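# Carry the paper-filled crate onto the yellow-taped spot

## Task

Bring the crate onto the area outlined in yellow tape so that it rests upright, lies wholly within the tape without overlapping it, and still has every piece of paper inside. Tipping it over or leaving it at an angle is a failure, and it only counts if the crate stays there unaided once the robot lets go.

## Robot and tools

ROBOT. A Hello Robot Stretch 4 with a single arm: an omni-wheel base, a lift that slides up a mast, a telescoping arm reaching forward, a three-joint wrist (yaw, pitch, roll) and a two-finger gripper. It stands about 1.6 m tall, and the edge of the base is no more than 0.23 m from the base origin. Cameras: head_camera, head_left_camera, head_right_camera (fisheye) and wrist_camera. A loose object may occasionally get a brief nudge from outside.

FRAMES. Base frame: origin on the floor beneath the base centre, x ahead, y to the left, z up. hand_pose is reported in this frame and marks a point between the open fingertips; when all wrist joints are 0 its axes line up with the base frame. Its printed value may be slightly wrong. The odometry frame is the base frame as it was when the scene began.

execute_actions. Argument "actions" is a list containing one action or nothing (an empty list only reports state and images). Optional "cameras" picks which images come back: omitted, null or ["all"] gives every camera, [] gives none, and a bad name rejects the call. An action may hold "base", "joints" or both, plus optional "pace" and "contact_limits"; alternatively it is {"end_of_arm": "enable_torque"} by itself. Everything in an action starts at once and may finish at different times.
- base: exactly one relative move from where the base last reported itself. {"translate_m": d} drives straight, forward positive, -2 to 2 m. {"strafe_m": d} slides sideways, left positive, -2 to 2 m. {"rotate_rad": d} turns in place, counter-clockwise (left) positive, -3.2 to 3.2 rad.
- joints: absolute targets by name. lift_m 0 to 1.2 (m, height); arm_m 0 to 0.55 (m, extension); wrist_yaw_rad -1.134 to 4.276 (0 straight ahead, positive turns left, 3.14 tucked back, over 3.4 may hit the arm); wrist_pitch_rad -1.117 to 4.259 (0 level, 1.57 pointing down); wrist_roll_rad -1.117 to 4.259 (0 fingers level, positive turns clockwise viewed from behind); gripper_m -0.038 to 0.141 (m, fingertip gap; negative means pressing together). Done tolerances: ±0.004 for lift, arm and gripper, ±0.02 for yaw and roll, ±0.05 for pitch. Targets beyond range are clipped and flagged; other bad values or unknown keys refuse the entire call. An action lasts at most 15 s. A joint or base left out of an action may keep pushing toward its previous target unnoticed.
- pace: "slow", "default", "fast", "max"; base speed 0.1/0.3/0.4/0.6 m/s and turn rate 1/2/3/4 rad/s respectively, reduced once lift_m exceeds 0.2 (down to 0.3 m/s and 1 rad/s at 1.2).
- contact_limits: only {"arm_m": v}, v from 0 (gentlest) to 0.75 (firmest), default 0.5; the arm halts with contact_stop when pushing harder.
- end_of_arm "enable_torque" re-powers wrist or gripper motors that shut off.
If a result reports a stop, any later execute_actions, wait or finished_scene calls in that same reply are skipped. Example: {"base": {"translate_m": 0.3}, "joints": {"gripper_m": 0.05}, "pace": "fast"}. To unfold the wrist initially, send lift_m 0.4 with wrist_yaw_rad 0 together.

wait: {"seconds": 0 to 10}; commands nothing and returns state and images like an empty action.
zoom_image: {"camera": name, "region": [x0, y0, x1, y1]} pixels of that camera's newest full image, top-left origin, no larger than 504 by 504.
read_manual: returns only the URDF licence texts; no motion.
finished_scene: {"scene": n}; ends the current scene irreversibly after the last command has been held, and reports success. Replying without any tool call ends everything.

RESULTS. base_status and joint_status tell how each motion ended: "done" (for the base this only means the wheels turned the amount asked, slipping included), "off_target" (stopped short, may still push), "contact_stop_at_<key>" (blocked; that part goes slack, so a lift may sag under load or the base may drift), "limit_stop_at_<name>" such as own_body (self-collision guard; move away from the body instead) or tilt (lean over 6 degrees; lift, arm and wheels go slack and ignore commands), "time_out", "torque_fault" (wrist motor overloaded and limp until enable_torque; costly). on_its_own lists what happened without being commanded; its "held at" is the held target, not the position. lidar_m: 12 distances in m from the base origin, 30-degree sectors starting straight ahead and going counter-clockwise (4th left, 7th behind, 10th right); "-" means nothing seen or closer than 0.25 m; sees from about 0.15 m up, misses clear objects and thin legs. wrist_depth_mm: 7x7 grid, row by row from top left, median depth 100 to 2000 mm, "-" invalid; the robot's own parts show up. base_odometry comes from wheel turns; compare turned_by_wheels with turned_by_imu, a gap above about 0.1 rad signals a collision or slip. base_tilt in degrees (forward, right positive) has a fixed bias up to about 1.5. motor_effort is percent of maximum, positive toward larger joint values, bracketed value is the peak; for wheel_0, wheel_1, wheel_2 positive turns the base right. A firm grip shows as a clear gripper_m effort change; a load in a level gripper pushes wrist_pitch_rad effort away from 0. Camera calibration is given with K, distortion and T_world_to_cam mapping base frame to camera; small errors apply, larger for the wrist camera.

GRIPPING. Command a gripper_m smaller than the object's width; squeezing harder pulls it toward the wrist. Fingertips pressed onto a surface can jam; raise the lift.

AVOID. Turning or driving with over 1 kg held and arm_m above 0.2, especially at fast paces (tip-over risk); sustained pushes or pulls with a high gripper or high contact limit; a level gripper carrying over about 2 kg; pitching up with strong roll (self-collision); dropping, slamming or tilting the crate, spilling paper, or leaving it supported by the robot. The simulation keeps running while you think, and the robot holds its last command meanwhile.

Each tool is called after "Emit:" as a command line: name --argument value for each argument, lists and objects as JSON in quotes; but a table of rows of numbers goes row by row, as --pt "numbers of a row", without its own name.

## Session

Emit:
execute_actions --actions '[]'

Scene clock: 0.00 s.
base_odometry: x=+0.000 y=+0.000 heading=+0.000 (m, m, rad; odometry frame)
turned_by_wheels: +0.000 (rad since the last result)
turned_by_imu: +0.000 (rad since the last result)
base_tilt: forward=-0.8 right=+0.1 (deg)
lidar_m: 2.89 2.79 2.10 2.10 1.99 1.36 0.99 0.93 0.99 1.34 2.07 2.12
base_status: not commanded
joint_positions: lift_m=+0.226 arm_m=+0.003 wrist_yaw_rad=+3.115 wrist_pitch_rad=+0.018 wrist_roll_rad=+0.010 gripper_m=+0.057
joint_status: not commanded
motor_effort: lift_m=+19 arm_m=+0 wrist_yaw_rad=+0 wrist_pitch_rad=-2 wrist_roll_rad=-2 gripper_m=-3 wheel_0=+0 wheel_1=+0 wheel_2=+0 (%)
hand_pose: x=-0.1126 y=+0.0952 z=+0.3987 quat_wxyz=(+0.014, -0.009, +0.005, +1.000) (m; base frame)
wrist_depth_mm: - 136 1160 1336 1576 1983 - / - 136 1160 1336 1576 1983 - / - 129 217 1336 1618 1921 - / 112 134 281 1336 1576 1983 - / 878 991 1160 1336 1618 1921 - / 904 1008 211 1281 1537 1808 1983 / 891 946 1042 1078 189 1229 1205
pictures: head_camera, head_left_camera, head_right_camera, wrist_camera
Images, in order (width x height): head_camera 420x560, head_left_camera 420x672, head_right_camera 420x672, wrist_camera 616x392.

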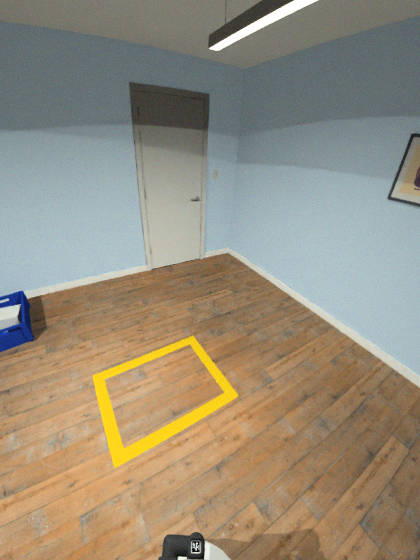

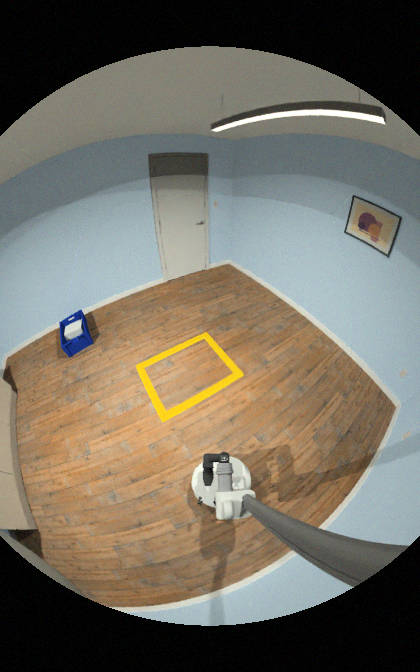

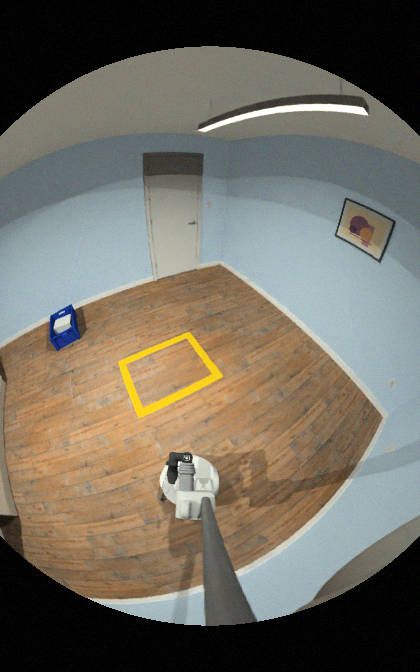

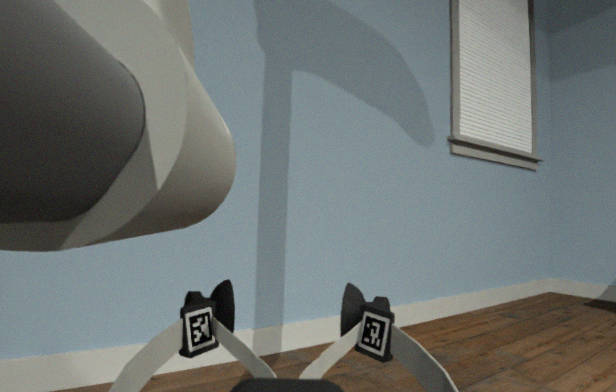

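Emit:
execute_actions --actions '[{"base":{"rotate_rad":1.0},"joints":{"lift_m":0.4,"wrist_yaw_rad":0},"pace":"fast"}]' --cameras '[]'

Emit:
execute_actions --actions '[{"base":{"translate_m":1.1},"joints":{"wrist_pitch_rad":0.8},"pace":"fast"}]'

Scene clock: 3.33 s.
base_odometry: x=+0.000 y=+0.000 heading=+1.000 (m, m, rad; odometry frame)
turned_by_wheels: +1.000 (rad since the last result)
turned_by_imu: +0.985 (rad since the last result)
base_tilt: forward=-0.8 right=+0.0 (deg)
lidar_m: 2.09 2.10 1.98 1.44 1.01 0.93 0.97 1.29 2.09 2.12 2.83 2.79
base_status: done
joint_positions: lift_m=+0.400 arm_m=+0.003 wrist_yaw_rad=+0.000 wrist_pitch_rad=+0.018 wrist_roll_rad=+0.010 gripper_m=+0.057
joint_status: all done
motor_effort: lift_m=+20(22) arm_m=+0(0) wrist_yaw_rad=-2(6) wrist_pitch_rad=-4(4) wrist_roll_rad=-1(1) gripper_m=-3(3) wheel_0=-1(6) wheel_1=-1(4) wheel_2=-1(8) (%)
hand_pose: x=+0.4619 y=-0.0873 z=+0.5728 quat_wxyz=(+1.000, +0.005, +0.009, +0.000) (m; base frame)
wrist_depth_mm: - - - - - - - / - - - - - - - / - - - - - - - / 1983 - - - - - - / 1983 - - - - - - / 1983 - 211 1863 - - - / 1464 1397 1397 1464 189 1618 1661
pictures: none
No camera images: the call's "cameras" was empty. Leave "cameras" out to get every camera's image.

Scene clock: 7.43 s.
base_odometry: x=+0.594 y=+0.926 heading=+1.000 (m, m, rad; odometry frame)
turned_by_wheels: +0.000 (rad since the last result)
turned_by_imu: -0.002 (rad since the last result)
base_tilt: forward=-0.8 right=+0.1 (deg)
lidar_m: 1.02 1.62 1.51 1.55 2.03 1.92 1.99 2.64 2.57 2.65 1.93 1.02
base_status: done
joint_positions: lift_m=+0.400 arm_m=+0.003 wrist_yaw_rad=+0.000 wrist_pitch_rad=+0.801 wrist_roll_rad=+0.010 gripper_m=+0.057
joint_status: all done
motor_effort: lift_m=+20(21) arm_m=+0(0) wrist_yaw_rad=-1(0) wrist_pitch_rad=-1(2) wrist_roll_rad=-1(2) gripper_m=-7(3) wheel_0=-2(6) wheel_1=-1(1) wheel_2=+1(12) (%)
hand_pose: x=+0.3741 y=-0.0874 z=+0.3709 quat_wxyz=(+0.921, +0.005, +0.390, -0.002) (m; base frame)
wrist_depth_mm: 1430 1464 1499 1118 1182 1366 1229 / 1138 1160 1182 891 842 1336 1308 / 946 946 976 946 917 1060 1078 / 798 809 831 842 866 878 891 / 691 699 715 732 741 750 768 / 609 615 212 640 634 661 661 / 549 549 549 559 189 591 591
pictures: head_camera, head_left_camera, head_right_camera, wrist_camera
camera_calibration (this result's frames):
wrist_camera: T_world_to_cam=[[-0.00869767, -0.998927, 0.045486, -0.111496], [-0.691728, -0.0268377, -0.721659, 0.589461], [0.722105, -0.0377407, -0.690753, 0.207807], [0, 0, 0, 1]] pos_world=[0.256719, -0.087714, 0.574005]
Images, in order (width x height): head_camera 420x560, head_left_camera 420x672, head_right_camera 420x672, wrist_camera 616x392.

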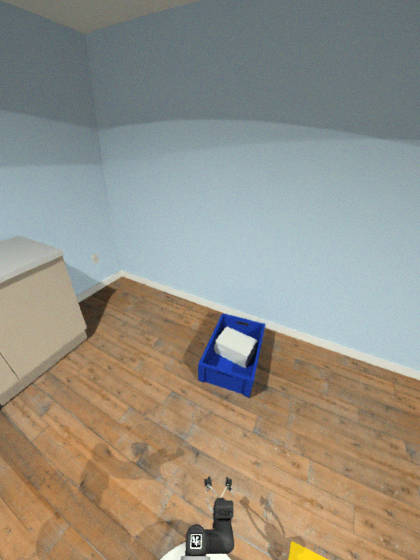

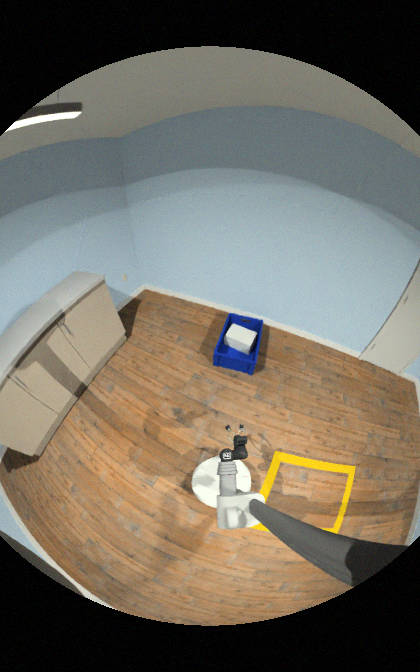

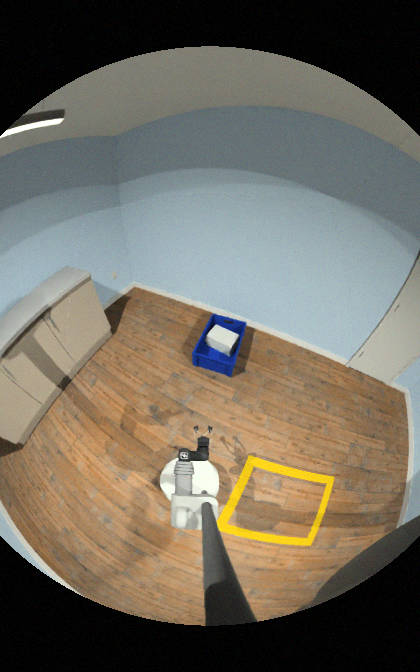

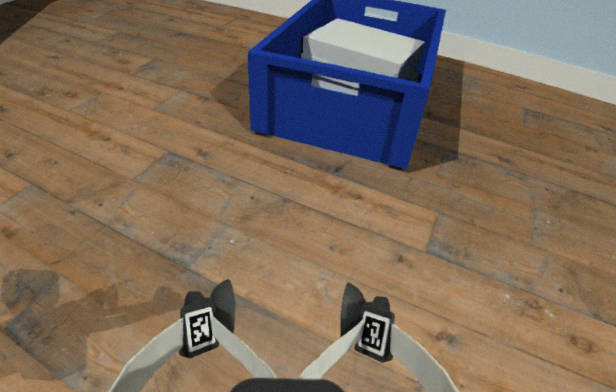

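Emit:
execute_actions --actions '[{"base":{"rotate_rad":-0.37},"joints":{"lift_m":0.06,"wrist_pitch_rad":0.15,"wrist_roll_rad":1.57,"arm_m":0.1},"pace":"fast"}]' --cameras '[]'

Emit:
execute_actions --actions '[{"base":{"strafe_m":0.29},"pace":"fast"}]' --cameras '[]'

Emit:
execute_actions --actions '[{"base":{"translate_m":0.3},"pace":"fast"}]' --cameras '["head_camera","wrist_camera"]'

Scene clock: 10.33 s.
base_odometry: x=+0.595 y=+0.926 heading=+0.630 (m, m, rad; odometry frame)
turned_by_wheels: -0.370 (rad since the last result)
turned_by_imu: -0.366 (rad since the last result)
base_tilt: forward=-0.9 right=+0.2 (deg)
lidar_m: 1.01 1.05 1.53 1.51 1.62 1.97 1.93 2.09 2.59 2.56 2.33 1.84
base_status: done
joint_positions: lift_m=+0.060 arm_m=+0.099 wrist_yaw_rad=+0.000 wrist_pitch_rad=+0.153 wrist_roll_rad=+1.570 gripper_m=+0.057
joint_status: all done
motor_effort: lift_m=+17(17) arm_m=+8(11) wrist_yaw_rad=-1(1) wrist_pitch_rad=-6(12) wrist_roll_rad=+0(3) gripper_m=-7(6) wheel_0=-1(6) wheel_1=-1(8) wheel_2=+0(6) (%)
hand_pose: x=+0.5547 y=-0.0874 z=+0.1945 quat_wxyz=(+0.705, +0.705, +0.054, -0.054) (m; base frame)
wrist_depth_mm: 1308 1336 1397 1397 585 366 286 / 1308 1366 1397 1336 574 366 286 / 1336 1366 1430 1281 574 364 278 / 1366 1397 1464 1229 559 357 276 / 1366 1430 1464 1182 549 353 277 / 1366 1397 212 715 459 347 274 / 1397 1397 683 699 189 342 271
pictures: none
No camera images: the call's "cameras" was empty. Leave "cameras" out to get every camera's image.

Scene clock: 12.27 s.
base_odometry: x=+0.424 y=+1.160 heading=+0.630 (m, m, rad; odometry frame)
turned_by_wheels: +0.000 (rad since the last result)
turned_by_imu: +0.000 (rad since the last result)
base_tilt: forward=-0.8 right=+0.1 (deg)
lidar_m: 0.99 1.98 1.26 1.21 1.30 1.93 1.90 2.05 2.92 2.87 2.36 1.88
base_status: done
joint_positions: lift_m=+0.060 arm_m=+0.099 wrist_yaw_rad=+0.000 wrist_pitch_rad=+0.153 wrist_roll_rad=+1.570 gripper_m=+0.057
joint_status: not commanded
motor_effort: lift_m=+17(17) arm_m=+7(7) wrist_yaw_rad=-1(0) wrist_pitch_rad=-4(6) wrist_roll_rad=+0(0) gripper_m=-2(4) wheel_0=+1(11) wheel_1=+0(13) wheel_2=+0(1) (%)
hand_pose: x=+0.5547 y=-0.0874 z=+0.1945 quat_wxyz=(+0.705, +0.705, +0.054, -0.054) (m; base frame)
wrist_depth_mm: 1308 1366 1430 1397 585 366 286 / 1336 1397 1464 1336 580 366 286 / 1336 1397 1464 831 569 362 278 / 1366 1430 1464 723 559 357 276 / 1366 1464 1464 715 549 353 277 / 1397 1430 212 707 462 347 274 / 1430 1464 668 683 189 340 270
pictures: none
No camera images: the call's "cameras" was empty. Leave "cameras" out to get every camera's image.

Scene clock: 14.37 s.
base_odometry: x=+0.666 y=+1.337 heading=+0.630 (m, m, rad; odometry frame)
turned_by_wheels: +0.000 (rad since the last result)
turned_by_imu: -0.001 (rad since the last result)
base_tilt: forward=-0.8 right=+0.1 (deg)
lidar_m: 0.71 1.67 1.24 1.18 1.30 2.24 2.20 2.37 2.94 2.89 2.01 0.75
base_status: done
joint_positions: lift_m=+0.060 arm_m=+0.099 wrist_yaw_rad=+0.000 wrist_pitch_rad=+0.152 wrist_roll_rad=+1.570 gripper_m=+0.057
joint_status: not commanded
motor_effort: lift_m=+17(17) arm_m=+7(7) wrist_yaw_rad=+0(0) wrist_pitch_rad=-5(4) wrist_roll_rad=+0(0) gripper_m=-6(3) wheel_0=+0(6) wheel_1=-2(6) wheel_2=+1(13) (%)
hand_pose: x=+0.5548 y=-0.0874 z=+0.1946 quat_wxyz=(+0.705, +0.705, +0.054, -0.054) (m; base frame)
wrist_depth_mm: 1060 1098 1138 1160 585 366 287 / 1078 1118 1160 976 535 364 285 / 1078 1138 1182 413 430 362 278 / 1098 1138 1160 415 436 357 276 / 1118 1138 1182 424 433 353 277 / 1138 1160 212 413 427 347 274 / 1138 1160 387 399 189 340 270
pictures: head_camera, wrist_camera
camera_calibration (this result's frames):
wrist_camera: T_world_to_cam=[[-0.189833, -0.0368441, -0.981125, 0.282425], [0.0307178, 0.998584, -0.0434431, 0.144027], [0.981336, -0.0383849, -0.188432, -0.286035], [0, 0, 0, 1]] pos_world=[0.329885, -0.144396, 0.229453]
Images, in order (width x height): head_camera 420x560, wrist_camera 616x392.

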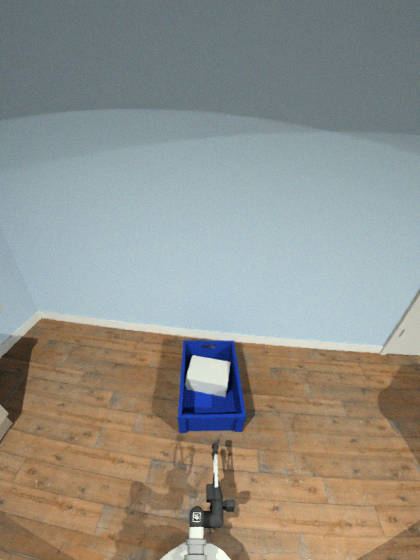

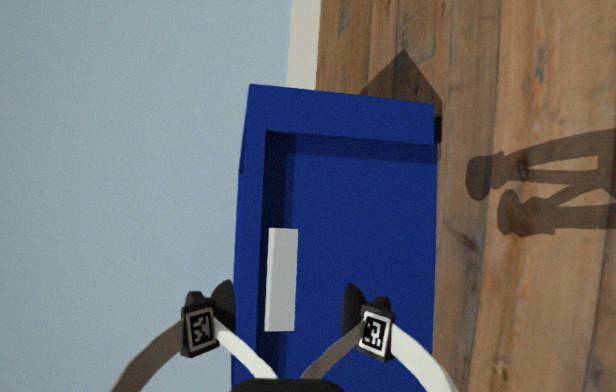

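Emit:
execute_actions --actions '[{"base":{"strafe_m":0.02},"joints":{"lift_m":0.07,"gripper_m":0.04,"arm_m":0.24}}]' --cameras '["head_camera","wrist_camera"]'

Scene clock: 16.40 s.
base_odometry: x=+0.654 y=+1.353 heading=+0.630 (m, m, rad; odometry frame)
turned_by_wheels: +0.000 (rad since the last result)
turned_by_imu: -0.001 (rad since the last result)
base_tilt: forward=-0.7 right=+0.2 (deg)
lidar_m: 0.70 1.65 1.21 1.18 1.26 2.23 2.20 2.39 2.97 2.91 1.99 0.74
base_status: done
joint_positions: lift_m=+0.070 arm_m=+0.239 wrist_yaw_rad=+0.000 wrist_pitch_rad=+0.152 wrist_roll_rad=+1.570 gripper_m=+0.040
joint_status: all done
motor_effort: lift_m=+21(22) arm_m=+8(7) wrist_yaw_rad=+0(2) wrist_pitch_rad=-3(5) wrist_roll_rad=+0(0) gripper_m=-8(2) wheel_0=+0(7) wheel_1=-1(10) wheel_2=+1(3) (%)
hand_pose: x=+0.6947 y=-0.0874 z=+0.2043 quat_wxyz=(+0.705, +0.705, +0.054, -0.054) (m; base frame)
wrist_depth_mm: 946 991 1025 264 276 294 297 / 946 991 1025 265 286 294 297 / 976 1008 1042 276 289 303 290 / 976 1008 1025 273 285 300 287 / 976 1025 1042 277 283 297 285 / 991 1025 213 247 281 294 285 / 1008 1008 242 245 179 291 281
pictures: head_camera, wrist_camera
camera_calibration (this result's frames):
wrist_camera: T_world_to_cam=[[-0.189721, -0.0368088, -0.981148, 0.318483], [0.0306461, 0.998588, -0.043389, 0.140165], [0.98136, -0.0383002, -0.188325, -0.421586], [0, 0, 0, 1]] pos_world=[0.469855, -0.144391, 0.239165]
Images, in order (width x height): head_camera 420x560, wrist_camera 616x392.

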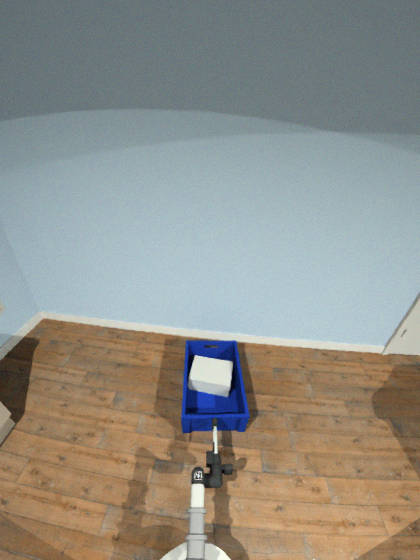

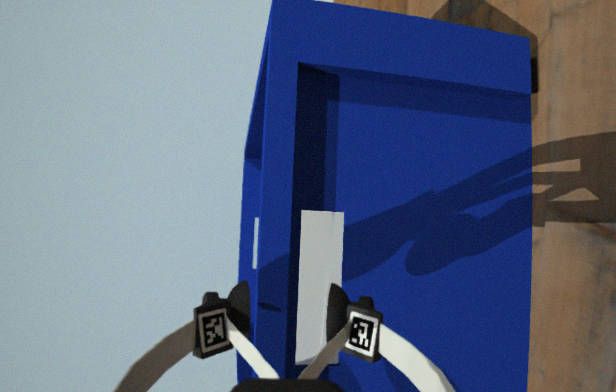

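Emit:
execute_actions --actions '[{"joints":{"arm_m":0.315},"pace":"slow","contact_limits":{"arm_m":0.2}}]' --cameras '["wrist_camera"]'

Scene clock: 18.27 s.
base_odometry: x=+0.654 y=+1.353 heading=+0.629 (m, m, rad; odometry frame)
turned_by_wheels: +0.000 (rad since the last result)
turned_by_imu: -0.001 (rad since the last result)
base_tilt: forward=-0.7 right=+0.0 (deg)
lidar_m: 0.71 1.64 1.21 1.17 1.27 2.23 2.19 2.37 2.94 2.91 1.98 0.76
base_status: not commanded
joint_positions: lift_m=+0.070 arm_m=+0.288 wrist_yaw_rad=-0.003 wrist_pitch_rad=+0.153 wrist_roll_rad=+1.570 gripper_m=+0.040
joint_status: arm_m contact_stop (moved +0.049 of +0.076)
on_its_own: arm_m is slack since a contact_stop (your +0.315 is given up)
motor_effort: lift_m=+19(21) arm_m=+0(15) wrist_yaw_rad=+8(21) wrist_pitch_rad=-6(14) wrist_roll_rad=-3(3) gripper_m=-3(5) wheel_0=-1(4) wheel_1=+0(3) wheel_2=-1(7) (%)
contact_limits: arm_m 0.2
hand_pose: x=+0.7435 y=-0.0882 z=+0.2043 quat_wxyz=(+0.705, +0.705, +0.053, -0.055) (m; base frame)
wrist_depth_mm: 904 917 976 221 232 242 252 / 904 931 976 235 246 256 268 / 917 946 991 232 243 256 267 / 917 960 991 229 241 253 264 / 931 976 1008 228 239 249 260 / 960 976 213 208 236 247 256 / 960 976 392 203 179 244 253
pictures: wrist_camera
camera_calibration (this result's frames):
wrist_camera: T_world_to_cam=[[-0.190554, -0.0356956, -0.981027, 0.328355], [0.0334502, 0.998522, -0.0428295, 0.137248], [0.981107, -0.0409769, -0.189079, -0.469333], [0, 0, 0, 1]] pos_world=[0.518444, -0.144557, 0.239263]
Images, in order (width x height): wrist_camera 616x392.

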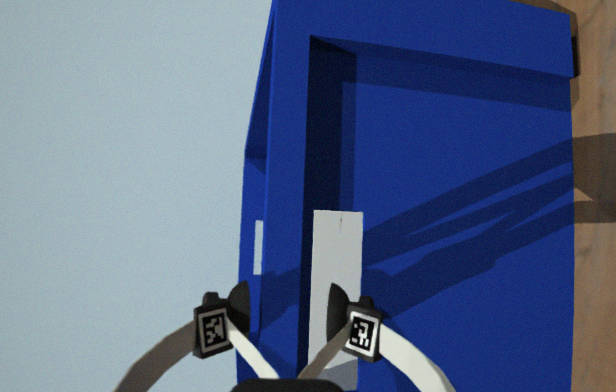

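Emit:
execute_actions --actions '[{"joints":{"arm_m":0.27,"gripper_m":0.06,"lift_m":0.086},"pace":"slow"}]' --cameras '["wrist_camera"]'

Emit:
execute_actions --actions '[{"joints":{"arm_m":0.32},"pace":"slow","contact_limits":{"arm_m":0.25}}]' --cameras '["wrist_camera"]'

Scene clock: 20.03 s.
base_odometry: x=+0.654 y=+1.353 heading=+0.629 (m, m, rad; odometry frame)
turned_by_wheels: +0.000 (rad since the last result)
turned_by_imu: +0.000 (rad since the last result)
base_tilt: forward=-0.8 right=+0.2 (deg)
lidar_m: 0.71 1.63 1.21 1.17 1.26 2.20 2.20 2.37 2.94 2.92 2.03 0.75
base_status: not commanded
joint_positions: lift_m=+0.086 arm_m=+0.271 wrist_yaw_rad=+0.000 wrist_pitch_rad=+0.153 wrist_roll_rad=+1.570 gripper_m=+0.060
joint_status: all done
motor_effort: lift_m=+21(19) arm_m=-8(8) wrist_yaw_rad=+1(7) wrist_pitch_rad=-5(6) wrist_roll_rad=-2(1) gripper_m=-5(4) wheel_0=-1(1) wheel_1=+0(1) wheel_2=-1(1) (%)
hand_pose: x=+0.7274 y=-0.0875 z=+0.2202 quat_wxyz=(+0.705, +0.705, +0.054, -0.054) (m; base frame)
wrist_depth_mm: 917 946 991 241 247 260 272 / 931 960 1008 254 260 271 276 / 931 960 991 251 259 272 285 / 946 976 1008 250 258 271 282 / 946 991 1025 496 258 267 279 / 976 1008 778 238 253 264 276 / 960 991 723 221 190 263 272
pictures: wrist_camera
camera_calibration (this result's frames):
wrist_camera: T_world_to_cam=[[-0.190135, -0.036149, -0.981092, 0.340588], [0.0310856, 0.998599, -0.0428185, 0.139514], [0.981266, -0.0386391, -0.188745, -0.450509], [0, 0, 0, 1]] pos_world=[0.50249, -0.144414, 0.25509]
Images, in order (width x height): wrist_camera 616x392.

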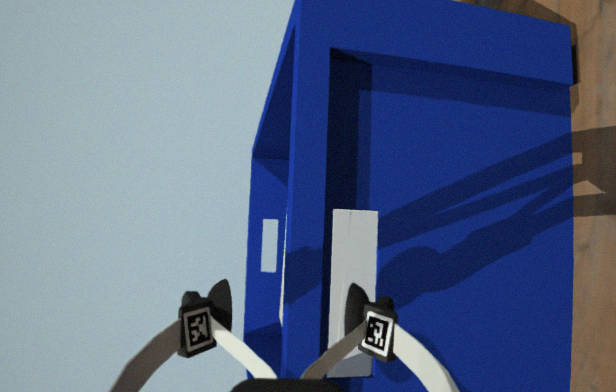

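Scene clock: 21.73 s.
base_odometry: x=+0.654 y=+1.353 heading=+0.629 (m, m, rad; odometry frame)
turned_by_wheels: +0.000 (rad since the last result)
turned_by_imu: -0.001 (rad since the last result)
base_tilt: forward=-0.8 right=+0.1 (deg)
lidar_m: 0.73 1.66 1.22 1.18 1.27 2.24 2.20 2.39 2.97 2.92 2.02 0.77
base_status: not commanded
joint_positions: lift_m=+0.086 arm_m=+0.318 wrist_yaw_rad=-0.009 wrist_pitch_rad=+0.154 wrist_roll_rad=+1.570 gripper_m=+0.060
joint_status: all done
on_its_own: wrist_yaw_rad is at rest, and its effort (+25) is outside its rest range (-13 to +13)
motor_effort: lift_m=+18(21) arm_m=+14(18) wrist_yaw_rad=+25(26) wrist_pitch_rad=-10(11) wrist_roll_rad=-3(3) gripper_m=-2(4) wheel_0=+1(3) wheel_1=+1(3) wheel_2=-7(8) (%)
contact_limits: arm_m 0.25
hand_pose: x=+0.7727 y=-0.0900 z=+0.2200 quat_wxyz=(+0.705, +0.705, +0.051, -0.058) (m; base frame)
wrist_depth_mm: 878 904 946 223 230 240 251 / 878 917 946 236 243 254 265 / 891 917 976 229 240 252 264 / 891 931 976 218 236 248 259 / 904 931 991 226 237 245 255 / 931 946 759 221 230 241 251 / 917 931 750 200 190 239 247
pictures: wrist_camera
camera_calibration (this result's frames):
wrist_camera: T_world_to_cam=[[-0.192067, -0.0343848, -0.980779, 0.350515], [0.039766, 0.998293, -0.0427862, 0.133842], [0.980576, -0.0472195, -0.190372, -0.495008], [0, 0, 0, 1]] pos_world=[0.547393, -0.144935, 0.255269]
Images, in order (width x height): wrist_camera 616x392.

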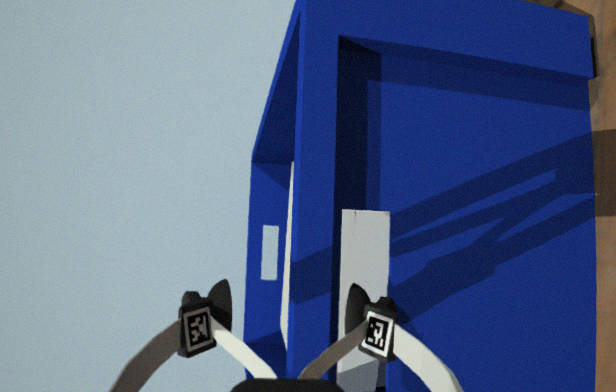

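Emit:
execute_actions --actions '[{"joints":{"arm_m":0.25,"gripper_m":0.0,"lift_m":0.42},"base":{"translate_m":-0.02}}]' --cameras '[]'

Emit:
execute_actions --actions '[{"joints":{"wrist_pitch_rad":1.52,"wrist_roll_rad":0},"base":{"translate_m":0.45}}]'

Scene clock: 25.63 s.
base_odometry: x=+0.638 y=+1.341 heading=+0.629 (m, m, rad; odometry frame)
turned_by_wheels: +0.000 (rad since the last result)
turned_by_imu: -0.001 (rad since the last result)
base_tilt: forward=-0.9 right=+0.1 (deg)
lidar_m: 0.75 1.68 1.21 1.18 1.25 2.23 2.16 2.34 2.96 2.91 2.04 0.81
base_status: done
joint_positions: lift_m=+0.420 arm_m=+0.251 wrist_yaw_rad=+0.000 wrist_pitch_rad=+0.153 wrist_roll_rad=+1.570 gripper_m=+0.000
joint_status: all done
motor_effort: lift_m=+21(20) arm_m=-8(8) wrist_yaw_rad=+1(26) wrist_pitch_rad=-5(10) wrist_roll_rad=-2(2) gripper_m=-4(8) wheel_0=+0(3) wheel_1=+2(0) wheel_2=-2(8) (%)
hand_pose: x=+0.7074 y=-0.0874 z=+0.5542 quat_wxyz=(+0.705, +0.705, +0.054, -0.054) (m; base frame)
wrist_depth_mm: 946 976 1025 1060 1098 946 715 / 976 991 1025 1078 1138 931 699 / 976 1008 1042 1098 1118 668 559 / 976 1025 1060 1118 946 707 634 / 991 1025 1078 1118 1138 661 640 / 991 1025 1060 206 917 654 647 / 1008 1042 180 200 173 640 621
pictures: none
No camera images: the call's "cameras" was empty. Leave "cameras" out to get every camera's image.

Scene clock: 28.60 s.
base_odometry: x=+1.002 y=+1.606 heading=+0.629 (m, m, rad; odometry frame)
turned_by_wheels: +0.000 (rad since the last result)
turned_by_imu: -0.001 (rad since the last result)
base_tilt: forward=-0.7 right=+0.1 (deg)
lidar_m: 0.31 0.32 1.79 1.15 1.23 1.82 2.63 2.83 3.02 2.95 1.46 0.32
base_status: done
joint_positions: lift_m=+0.420 arm_m=+0.251 wrist_yaw_rad=+0.000 wrist_pitch_rad=+1.520 wrist_roll_rad=+0.000 gripper_m=+0.000
joint_status: all done
motor_effort: lift_m=+21(21) arm_m=-7(8) wrist_yaw_rad=+0(2) wrist_pitch_rad=+3(1) wrist_roll_rad=-2(8) gripper_m=-6(7) wheel_0=+1(4) wheel_1=+1(5) wheel_2=+2(7) (%)
hand_pose: x=+0.4369 y=-0.0874 z=+0.3099 quat_wxyz=(+0.725, +0.000, +0.689, +0.000) (m; base frame)
wrist_depth_mm: 544 387 389 397 399 377 585 / 535 384 387 392 397 382 574 / 317 430 484 397 392 382 569 / 415 427 530 535 539 357 559 / 317 427 521 530 530 357 549 / 315 424 512 206 521 355 539 / 310 370 180 186 172 353 535
pictures: head_camera, head_left_camera, head_right_camera, wrist_camera
camera_calibration (this result's frames):
wrist_camera: T_world_to_cam=[[0.0331248, -0.998631, 0.0404714, -0.12487], [-0.995455, -0.0365827, -0.0879235, 0.524272], [0.0892837, -0.0373751, -0.995305, 0.491277], [0, 0, 0, 1]] pos_world=[0.482162, -0.0871585, 0.540119]
Images, in order (width x height): head_camera 420x560, head_left_camera 420x672, head_right_camera 420x672, wrist_camera 616x392.

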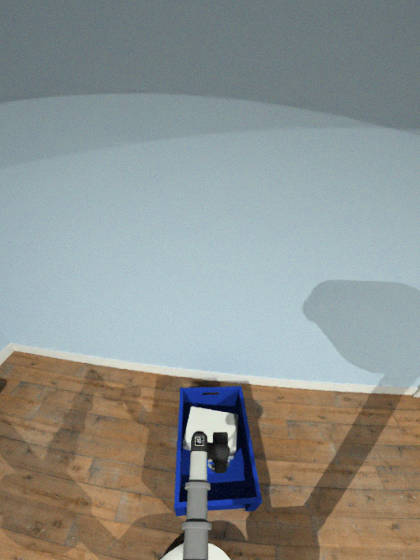

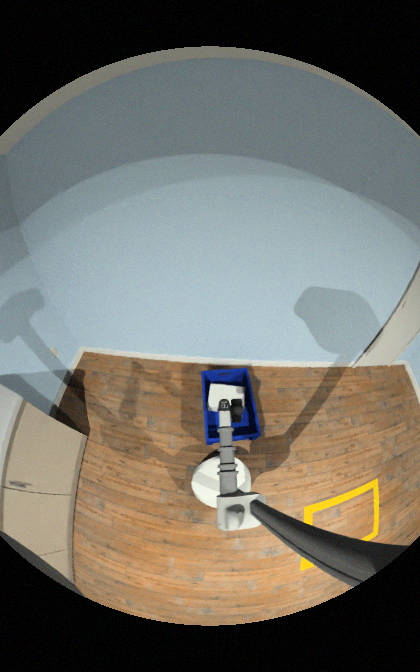

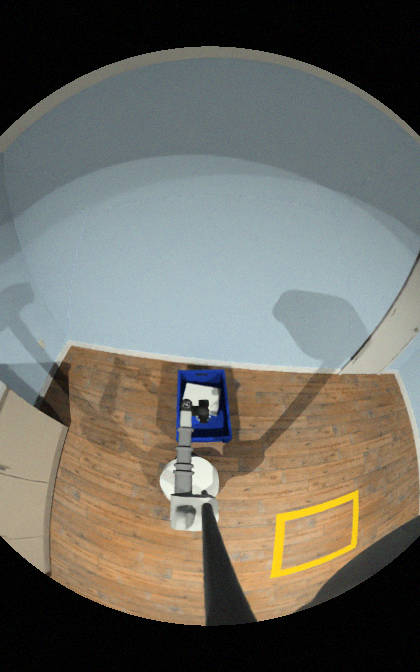

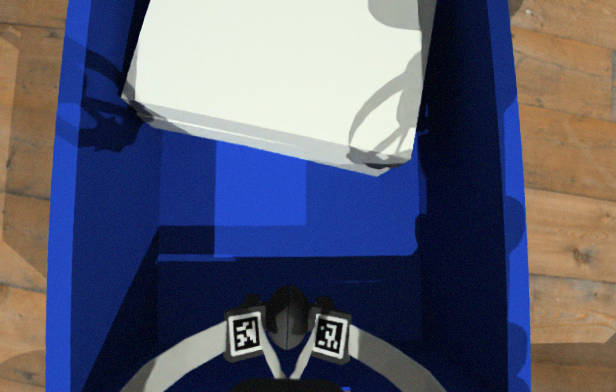

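Emit:
execute_actions --actions '[{"joints":{"lift_m":0.18}}]' --cameras '[]'

Emit:
execute_actions --actions '[{"base":{"translate_m":-0.3},"pace":"slow"}]' --cameras '["head_left_camera","wrist_camera"]'

Scene clock: 31.53 s.
base_odometry: x=+1.002 y=+1.606 heading=+0.629 (m, m, rad; odometry frame)
turned_by_wheels: +0.000 (rad since the last result)
turned_by_imu: -0.001 (rad since the last result)
base_tilt: forward=-0.8 right=+0.1 (deg)
lidar_m: 0.31 0.31 1.76 1.14 1.22 1.80 2.62 2.85 3.01 2.95 1.48 0.33
base_status: not commanded
joint_positions: lift_m=+0.180 arm_m=+0.251 wrist_yaw_rad=+0.000 wrist_pitch_rad=+1.520 wrist_roll_rad=+0.000 gripper_m=+0.000
joint_status: all done
motor_effort: lift_m=+17(20) arm_m=-7(7) wrist_yaw_rad=-1(1) wrist_pitch_rad=+2(3) wrist_roll_rad=-3(2) gripper_m=-7(9) wheel_0=+1(1) wheel_1=+0(0) wheel_2=+2(2) (%)
hand_pose: x=+0.4368 y=-0.0874 z=+0.0703 quat_wxyz=(+0.725, +0.000, +0.689, +0.000) (m; base frame)
wrist_depth_mm: 241 224 206 185 173 158 - / 279 297 297 273 226 202 251 / 279 291 296 298 303 304 266 / 273 287 290 296 298 301 266 / 279 283 286 289 294 297 266 / 276 279 282 206 290 293 264 / 272 274 180 186 172 289 263
pictures: none
No camera images: the call's "cameras" was empty. Leave "cameras" out to get every camera's image.

Scene clock: 35.80 s.
base_odometry: x=+0.760 y=+1.429 heading=+0.630 (m, m, rad; odometry frame)
turned_by_wheels: +0.000 (rad since the last result)
turned_by_imu: +0.000 (rad since the last result)
base_tilt: forward=-0.8 right=+0.0 (deg)
lidar_m: 0.39 1.53 1.20 1.16 1.25 2.38 2.33 2.51 2.97 2.94 1.85 0.43
base_status: done
joint_positions: lift_m=+0.180 arm_m=+0.251 wrist_yaw_rad=+0.009 wrist_pitch_rad=+1.507 wrist_roll_rad=+0.000 gripper_m=+0.000
joint_status: not commanded
on_its_own: wrist_yaw_rad is at rest, and its effort (-27) is outside its rest range (-13 to +13); wrist_pitch_rad is at rest, and its effort (+40) is outside its rest range (-23 to +23)
motor_effort: lift_m=+17(17) arm_m=-7(7) wrist_yaw_rad=-27(42) wrist_pitch_rad=+40(62) wrist_roll_rad=-1(2) gripper_m=-8(6) wheel_0=-4(5) wheel_1=-3(4) wheel_2=+10(15) (%)
hand_pose: x=+0.4413 y=-0.0872 z=+0.0704 quat_wxyz=(+0.729, -0.003, +0.684, +0.003) (m; base frame)
wrist_depth_mm: 260 307 312 315 306 322 274 / 265 303 307 309 315 320 277 / 267 298 301 304 309 314 277 / 263 293 296 300 303 307 270 / 271 287 290 294 298 301 274 / 270 282 285 206 293 296 272 / 208 208 180 184 172 228 234
pictures: head_left_camera, wrist_camera
camera_calibration (this result's frames):
wrist_camera: T_world_to_cam=[[0.0423057, -0.998266, 0.0409177, -0.119203], [-0.993856, -0.0462405, -0.100556, 0.507007], [0.102274, -0.0364123, -0.99409, 0.246764], [0, 0, 0, 1]] pos_world=[0.483698, -0.0865665, 0.301165]
Images, in order (width x height): head_left_camera 420x672, wrist_camera 616x392.

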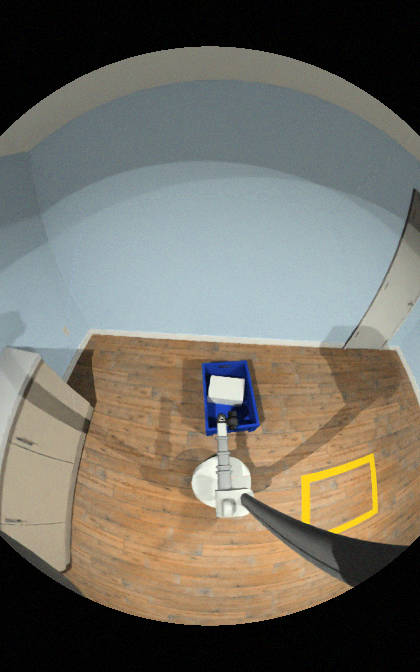

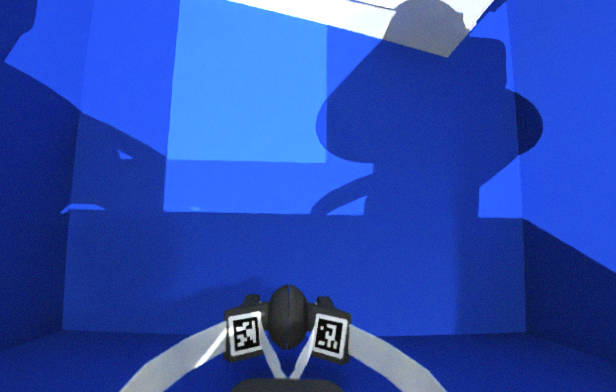

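Emit:
execute_actions --actions '[{"base":{"translate_m":-0.9},"joints":{"lift_m":0.165},"pace":"slow"}]' --cameras '[]'

Emit:
execute_actions --actions '[{"base":{"strafe_m":-0.5},"joints":{"arm_m":0.28},"pace":"slow"}]' --cameras '["head_left_camera","head_right_camera"]'

action 0: "base": translate_m = -0.9 would last too long for one action: at the pace "slow" translate_m can be at most 0.766 in either direction: name a faster pace, or command the rest in another action

Scene clock: 42.63 s.
base_odometry: x=+1.055 y=+1.026 heading=+0.632 (m, m, rad; odometry frame)
turned_by_wheels: +0.002 (rad since the last result)
turned_by_imu: +0.003 (rad since the last result)
base_tilt: forward=-0.8 right=-0.1 (deg)
lidar_m: 0.56 0.28 1.71 1.67 1.79 2.42 2.37 2.59 2.47 2.44 1.73 1.39
base_status: done
joint_positions: lift_m=+0.180 arm_m=+0.279 wrist_yaw_rad=+0.005 wrist_pitch_rad=+1.516 wrist_roll_rad=-0.002 gripper_m=+0.000
joint_status: all done
on_its_own: wrist_yaw_rad is at rest, and its effort (-15) is outside its rest range (-13 to +13)
motor_effort: lift_m=+17(17) arm_m=+6(10) wrist_yaw_rad=-15(27) wrist_pitch_rad=+14(39) wrist_roll_rad=+3(4) gripper_m=-7(9) wheel_0=+12(15) wheel_1=+1(4) wheel_2=+11(13) (%)
hand_pose: x=+0.4662 y=-0.0873 z=+0.0703 quat_wxyz=(+0.726, -0.002, +0.687, +0.002) (m; base frame)
wrist_depth_mm: 191 268 237 - 317 320 322 / 239 291 300 - 312 314 317 / 291 293 297 150 - 310 312 / 286 289 291 218 - 306 306 / 282 285 289 289 - 301 303 / 278 279 282 204 144 - 297 / 272 274 182 186 146 - -
pictures: head_left_camera, head_right_camera
Images, in order (width x height): head_left_camera 420x672, head_right_camera 420x672.

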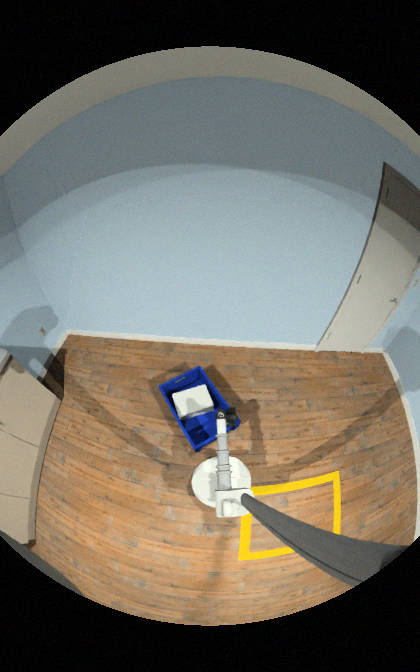

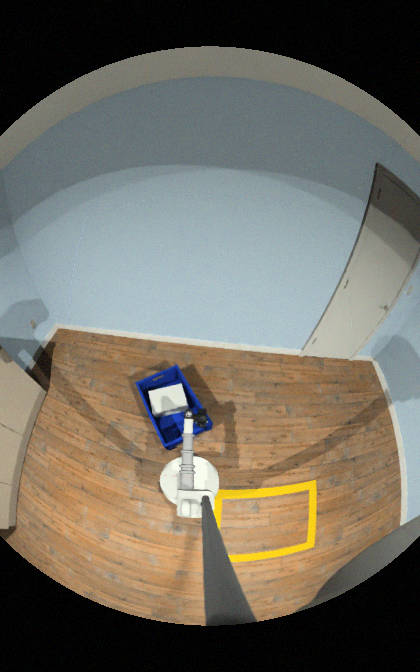

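Emit:
execute_actions --actions '[{"base":{"translate_m":-0.2},"joints":{"arm_m":0.46},"pace":"slow"}]' --cameras '[]'

Emit:
execute_actions --actions '[{"base":{"strafe_m":-0.45},"pace":"slow"}]' --cameras '["head_left_camera","head_camera"]'

Scene clock: 46.53 s.
base_odometry: x=+0.894 y=+0.908 heading=+0.633 (m, m, rad; odometry frame)
turned_by_wheels: +0.002 (rad since the last result)
turned_by_imu: +0.004 (rad since the last result)
base_tilt: forward=-0.8 right=+0.1 (deg)
lidar_m: 0.50 0.45 1.72 1.69 1.82 2.22 2.18 2.38 2.45 2.42 1.98 1.59
base_status: done
joint_positions: lift_m=+0.180 arm_m=+0.459 wrist_yaw_rad=+0.008 wrist_pitch_rad=+1.511 wrist_roll_rad=-0.003 gripper_m=+0.000
joint_status: all done
on_its_own: wrist_yaw_rad is at rest, and its effort (-25) is outside its rest range (-13 to +13); wrist_pitch_rad is at rest, and its effort (+26) is outside its rest range (-23 to +23)
motor_effort: lift_m=+17(17) arm_m=+4(5) wrist_yaw_rad=-25(29) wrist_pitch_rad=+26(30) wrist_roll_rad=+6(7) gripper_m=-6(11) wheel_0=+7(8) wheel_1=+1(1) wheel_2=+12(14) (%)
hand_pose: x=+0.6480 y=-0.0873 z=+0.0703 quat_wxyz=(+0.728, -0.004, +0.686, +0.004) (m; base frame)
wrist_depth_mm: 200 249 304 - - 322 325 / 262 294 301 132 - 315 319 / 290 293 297 164 - 312 312 / 286 289 291 236 - 306 307 / 281 283 287 289 123 - 301 / 277 279 282 203 149 - 297 / 272 274 181 183 146 - -
pictures: none
No camera images: the call's "cameras" was empty. Leave "cameras" out to get every camera's image.

Scene clock: 52.17 s.
base_odometry: x=+1.161 y=+0.546 heading=+0.636 (m, m, rad; odometry frame)
turned_by_wheels: +0.003 (rad since the last result)
turned_by_imu: +0.016 (rad since the last result)
base_tilt: forward=-0.7 right=+0.1 (deg)
lidar_m: 0.40 0.37 2.16 2.13 2.30 2.26 2.23 2.43 1.99 1.96 1.87 1.53
base_status: done
joint_positions: lift_m=+0.180 arm_m=+0.459 wrist_yaw_rad=+0.003 wrist_pitch_rad=+1.518 wrist_roll_rad=-0.001 gripper_m=+0.000
joint_status: not commanded
motor_effort: lift_m=+17(17) arm_m=+4(4) wrist_yaw_rad=-10(24) wrist_pitch_rad=+7(27) wrist_roll_rad=+2(6) gripper_m=-7(11) wheel_0=+19(23) wheel_1=+7(4) wheel_2=+15(20) (%)
hand_pose: x=+0.6458 y=-0.0874 z=+0.0702 quat_wxyz=(+0.726, -0.002, +0.688, +0.002) (m; base frame)
wrist_depth_mm: 294 300 - 310 312 317 320 / 249 297 - 307 309 314 315 / 259 293 294 - 304 307 310 / 285 289 291 - 300 304 304 / 281 285 286 289 - 297 300 / 277 279 282 204 - 296 296 / 273 274 181 186 154 - -
pictures: head_camera, head_left_camera
Images, in order (width x height): head_camera 420x560, head_left_camera 420x672.

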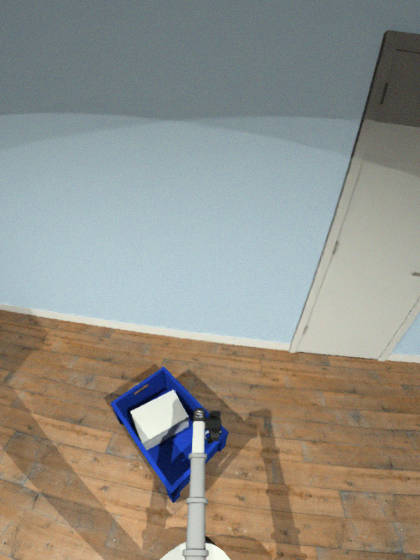

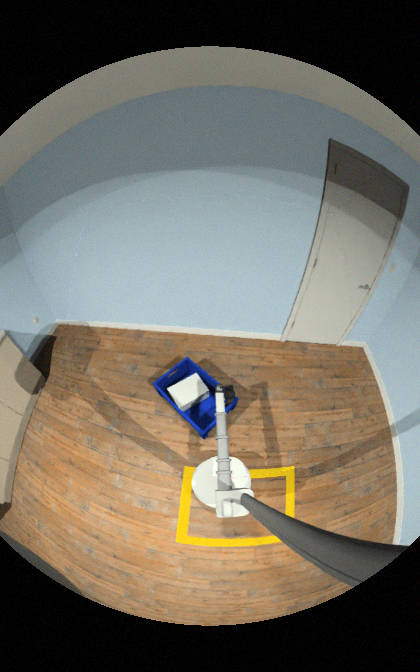

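Emit:
execute_actions --actions '[{"base":{"translate_m":0.2},"pace":"slow"}]' --cameras '["head_left_camera","head_camera"]'

Scene clock: 55.83 s.
base_odometry: x=+1.321 y=+0.665 heading=+0.637 (m, m, rad; odometry frame)
turned_by_wheels: +0.000 (rad since the last result)
turned_by_imu: -0.001 (rad since the last result)
base_tilt: forward=-0.8 right=+0.0 (deg)
lidar_m: 0.26 0.36 0.67 2.12 2.29 2.47 2.42 2.55 2.01 1.98 1.64 1.32
base_status: done
joint_positions: lift_m=+0.180 arm_m=+0.459 wrist_yaw_rad=-0.005 wrist_pitch_rad=+1.528 wrist_roll_rad=+0.002 gripper_m=+0.000
joint_status: not commanded
on_its_own: wrist_yaw_rad is at rest, and its effort (+16) is outside its rest range (-13 to +13)
motor_effort: lift_m=+17(17) arm_m=+4(4) wrist_yaw_rad=+16(15) wrist_pitch_rad=-22(21) wrist_roll_rad=-5(7) gripper_m=-6(13) wheel_0=+4(19) wheel_1=+1(9) wheel_2=-3(15) (%)
hand_pose: x=+0.6420 y=-0.0875 z=+0.0701 quat_wxyz=(+0.722, +0.002, +0.692, -0.002) (m; base frame)
wrist_depth_mm: 297 298 303 306 310 314 319 / 293 297 300 303 307 310 314 / 290 291 296 298 303 306 309 / - 290 291 296 297 300 304 / - - - 291 294 297 300 / 274 277 - - 224 293 297 / 272 273 277 - - - -
pictures: head_camera, head_left_camera
Images, in order (width x height): head_camera 420x560, head_left_camera 420x672.

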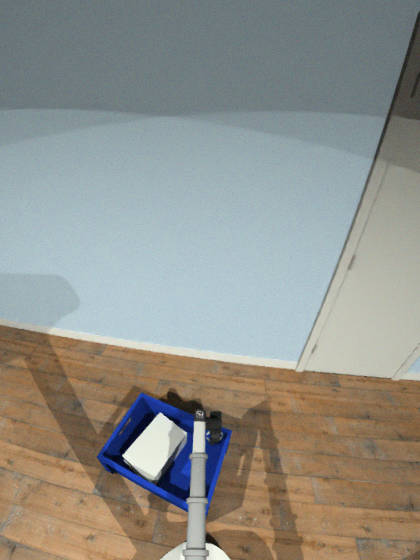

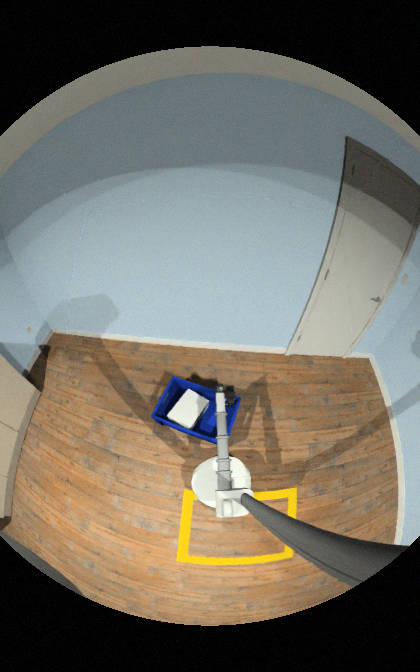

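Emit:
execute_actions --actions '[{"base":{"translate_m":0.05},"joints":{"arm_m":0.55},"pace":"slow"}]' --cameras '[]'

Emit:
execute_actions --actions '[{"joints":{"arm_m":0.42}}]' --cameras '[]'

Emit:
execute_actions --actions '[{"base":{"strafe_m":-0.35},"pace":"slow"}]' --cameras '["head_left_camera","head_camera"]'

Scene clock: 58.57 s.
base_odometry: x=+1.362 y=+0.695 heading=+0.637 (m, m, rad; odometry frame)
turned_by_wheels: +0.001 (rad since the last result)
turned_by_imu: +0.000 (rad since the last result)
base_tilt: forward=-0.8 right=+0.1 (deg)
lidar_m: 0.38 0.38 0.59 2.11 2.28 2.52 2.46 2.54 2.04 1.98 1.56 0.36
base_status: done
joint_positions: lift_m=+0.180 arm_m=+0.548 wrist_yaw_rad=-0.004 wrist_pitch_rad=+1.535 wrist_roll_rad=+0.000 gripper_m=+0.000
joint_status: all done
on_its_own: wrist_pitch_rad is at rest, and its effort (-41) is outside its rest range (-23 to +23)
motor_effort: lift_m=+17(18) arm_m=+11(11) wrist_yaw_rad=+11(19) wrist_pitch_rad=-41(41) wrist_roll_rad=+0(7) gripper_m=-5(4) wheel_0=+7(6) wheel_1=+3(1) wheel_2=-1(8) (%)
hand_pose: x=+0.7288 y=-0.0875 z=+0.0700 quat_wxyz=(+0.720, +0.001, +0.694, -0.001) (m; base frame)
wrist_depth_mm: 294 297 300 304 307 310 314 / 291 294 297 300 303 307 310 / 287 290 294 297 300 303 306 / 283 287 291 293 296 300 303 / 268 283 287 290 293 296 298 / - - - - 146 129 - / - - - - - - -
pictures: none
No camera images: the call's "cameras" was empty. Leave "cameras" out to get every camera's image.

Scene clock: 60.00 s.
base_odometry: x=+1.362 y=+0.695 heading=+0.636 (m, m, rad; odometry frame)
turned_by_wheels: -0.001 (rad since the last result)
turned_by_imu: -0.002 (rad since the last result)
base_tilt: forward=-0.8 right=+0.0 (deg)
lidar_m: 0.38 0.38 0.59 2.10 2.29 2.53 2.47 2.54 2.01 2.00 1.59 0.36
base_status: not commanded
joint_positions: lift_m=+0.180 arm_m=+0.421 wrist_yaw_rad=+0.000 wrist_pitch_rad=+1.520 wrist_roll_rad=+0.000 gripper_m=+0.000
joint_status: all done
motor_effort: lift_m=+17(17) arm_m=-7(10) wrist_yaw_rad=+1(11) wrist_pitch_rad=+2(41) wrist_roll_rad=+0(0) gripper_m=-4(9) wheel_0=-2(8) wheel_1=-1(4) wheel_2=+0(1) (%)
hand_pose: x=+0.6068 y=-0.0874 z=+0.0702 quat_wxyz=(+0.725, +0.000, +0.689, +0.000) (m; base frame)
wrist_depth_mm: 200 191 182 167 162 136 - / 287 270 249 230 206 132 - / 287 290 296 297 249 127 - / 264 287 290 294 231 123 - / 279 282 286 290 214 121 - / 276 278 281 206 196 119 - / 271 274 180 185 155 116 -
pictures: none
No camera images: the call's "cameras" was empty. Leave "cameras" out to get every camera's image.

Scene clock: 64.63 s.
base_odometry: x=+1.570 y=+0.414 heading=+0.639 (m, m, rad; odometry frame)
turned_by_wheels: +0.003 (rad since the last result)
turned_by_imu: +0.008 (rad since the last result)
base_tilt: forward=-0.7 right=+0.0 (deg)
lidar_m: 0.35 0.39 0.60 2.47 2.67 2.57 2.53 2.05 1.66 1.64 1.50 0.36
base_status: done
joint_positions: lift_m=+0.180 arm_m=+0.421 wrist_yaw_rad=+0.001 wrist_pitch_rad=+1.520 wrist_roll_rad=+0.001 gripper_m=+0.000
joint_status: not commanded
motor_effort: lift_m=+17(17) arm_m=-7(7) wrist_yaw_rad=-2(4) wrist_pitch_rad=+1(2) wrist_roll_rad=-4(3) gripper_m=-11(11) wheel_0=+17(30) wheel_1=+6(7) wheel_2=+12(20) (%)
hand_pose: x=+0.6068 y=-0.0874 z=+0.0702 quat_wxyz=(+0.725, +0.000, +0.689, +0.000) (m; base frame)
wrist_depth_mm: 213 200 185 167 159 127 - / 293 285 255 230 198 125 - / 289 291 294 297 234 122 - / 277 289 291 294 208 117 - / 281 285 286 290 189 115 - / 277 279 282 204 172 110 - / 273 276 182 185 147 - -
pictures: head_camera, head_left_camera
Images, in order (width x height): head_camera 420x560, head_left_camera 420x672.

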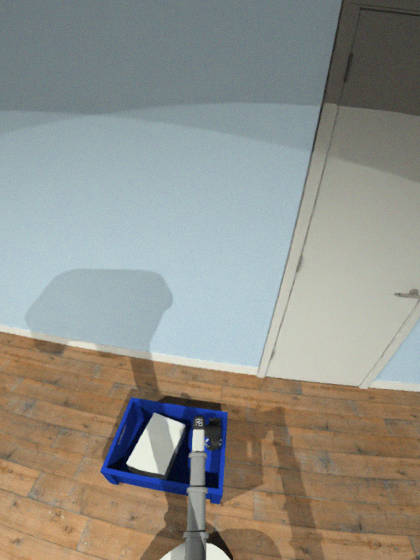

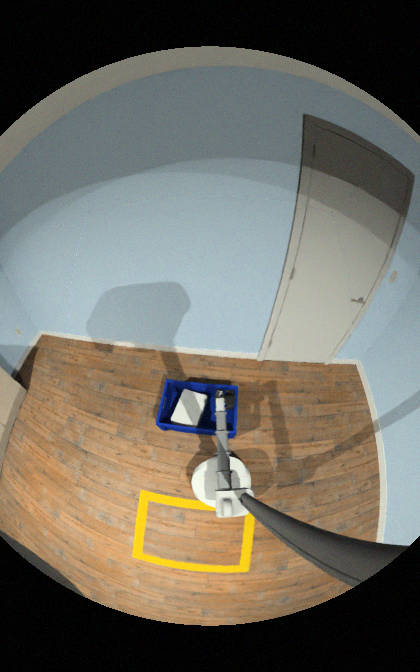

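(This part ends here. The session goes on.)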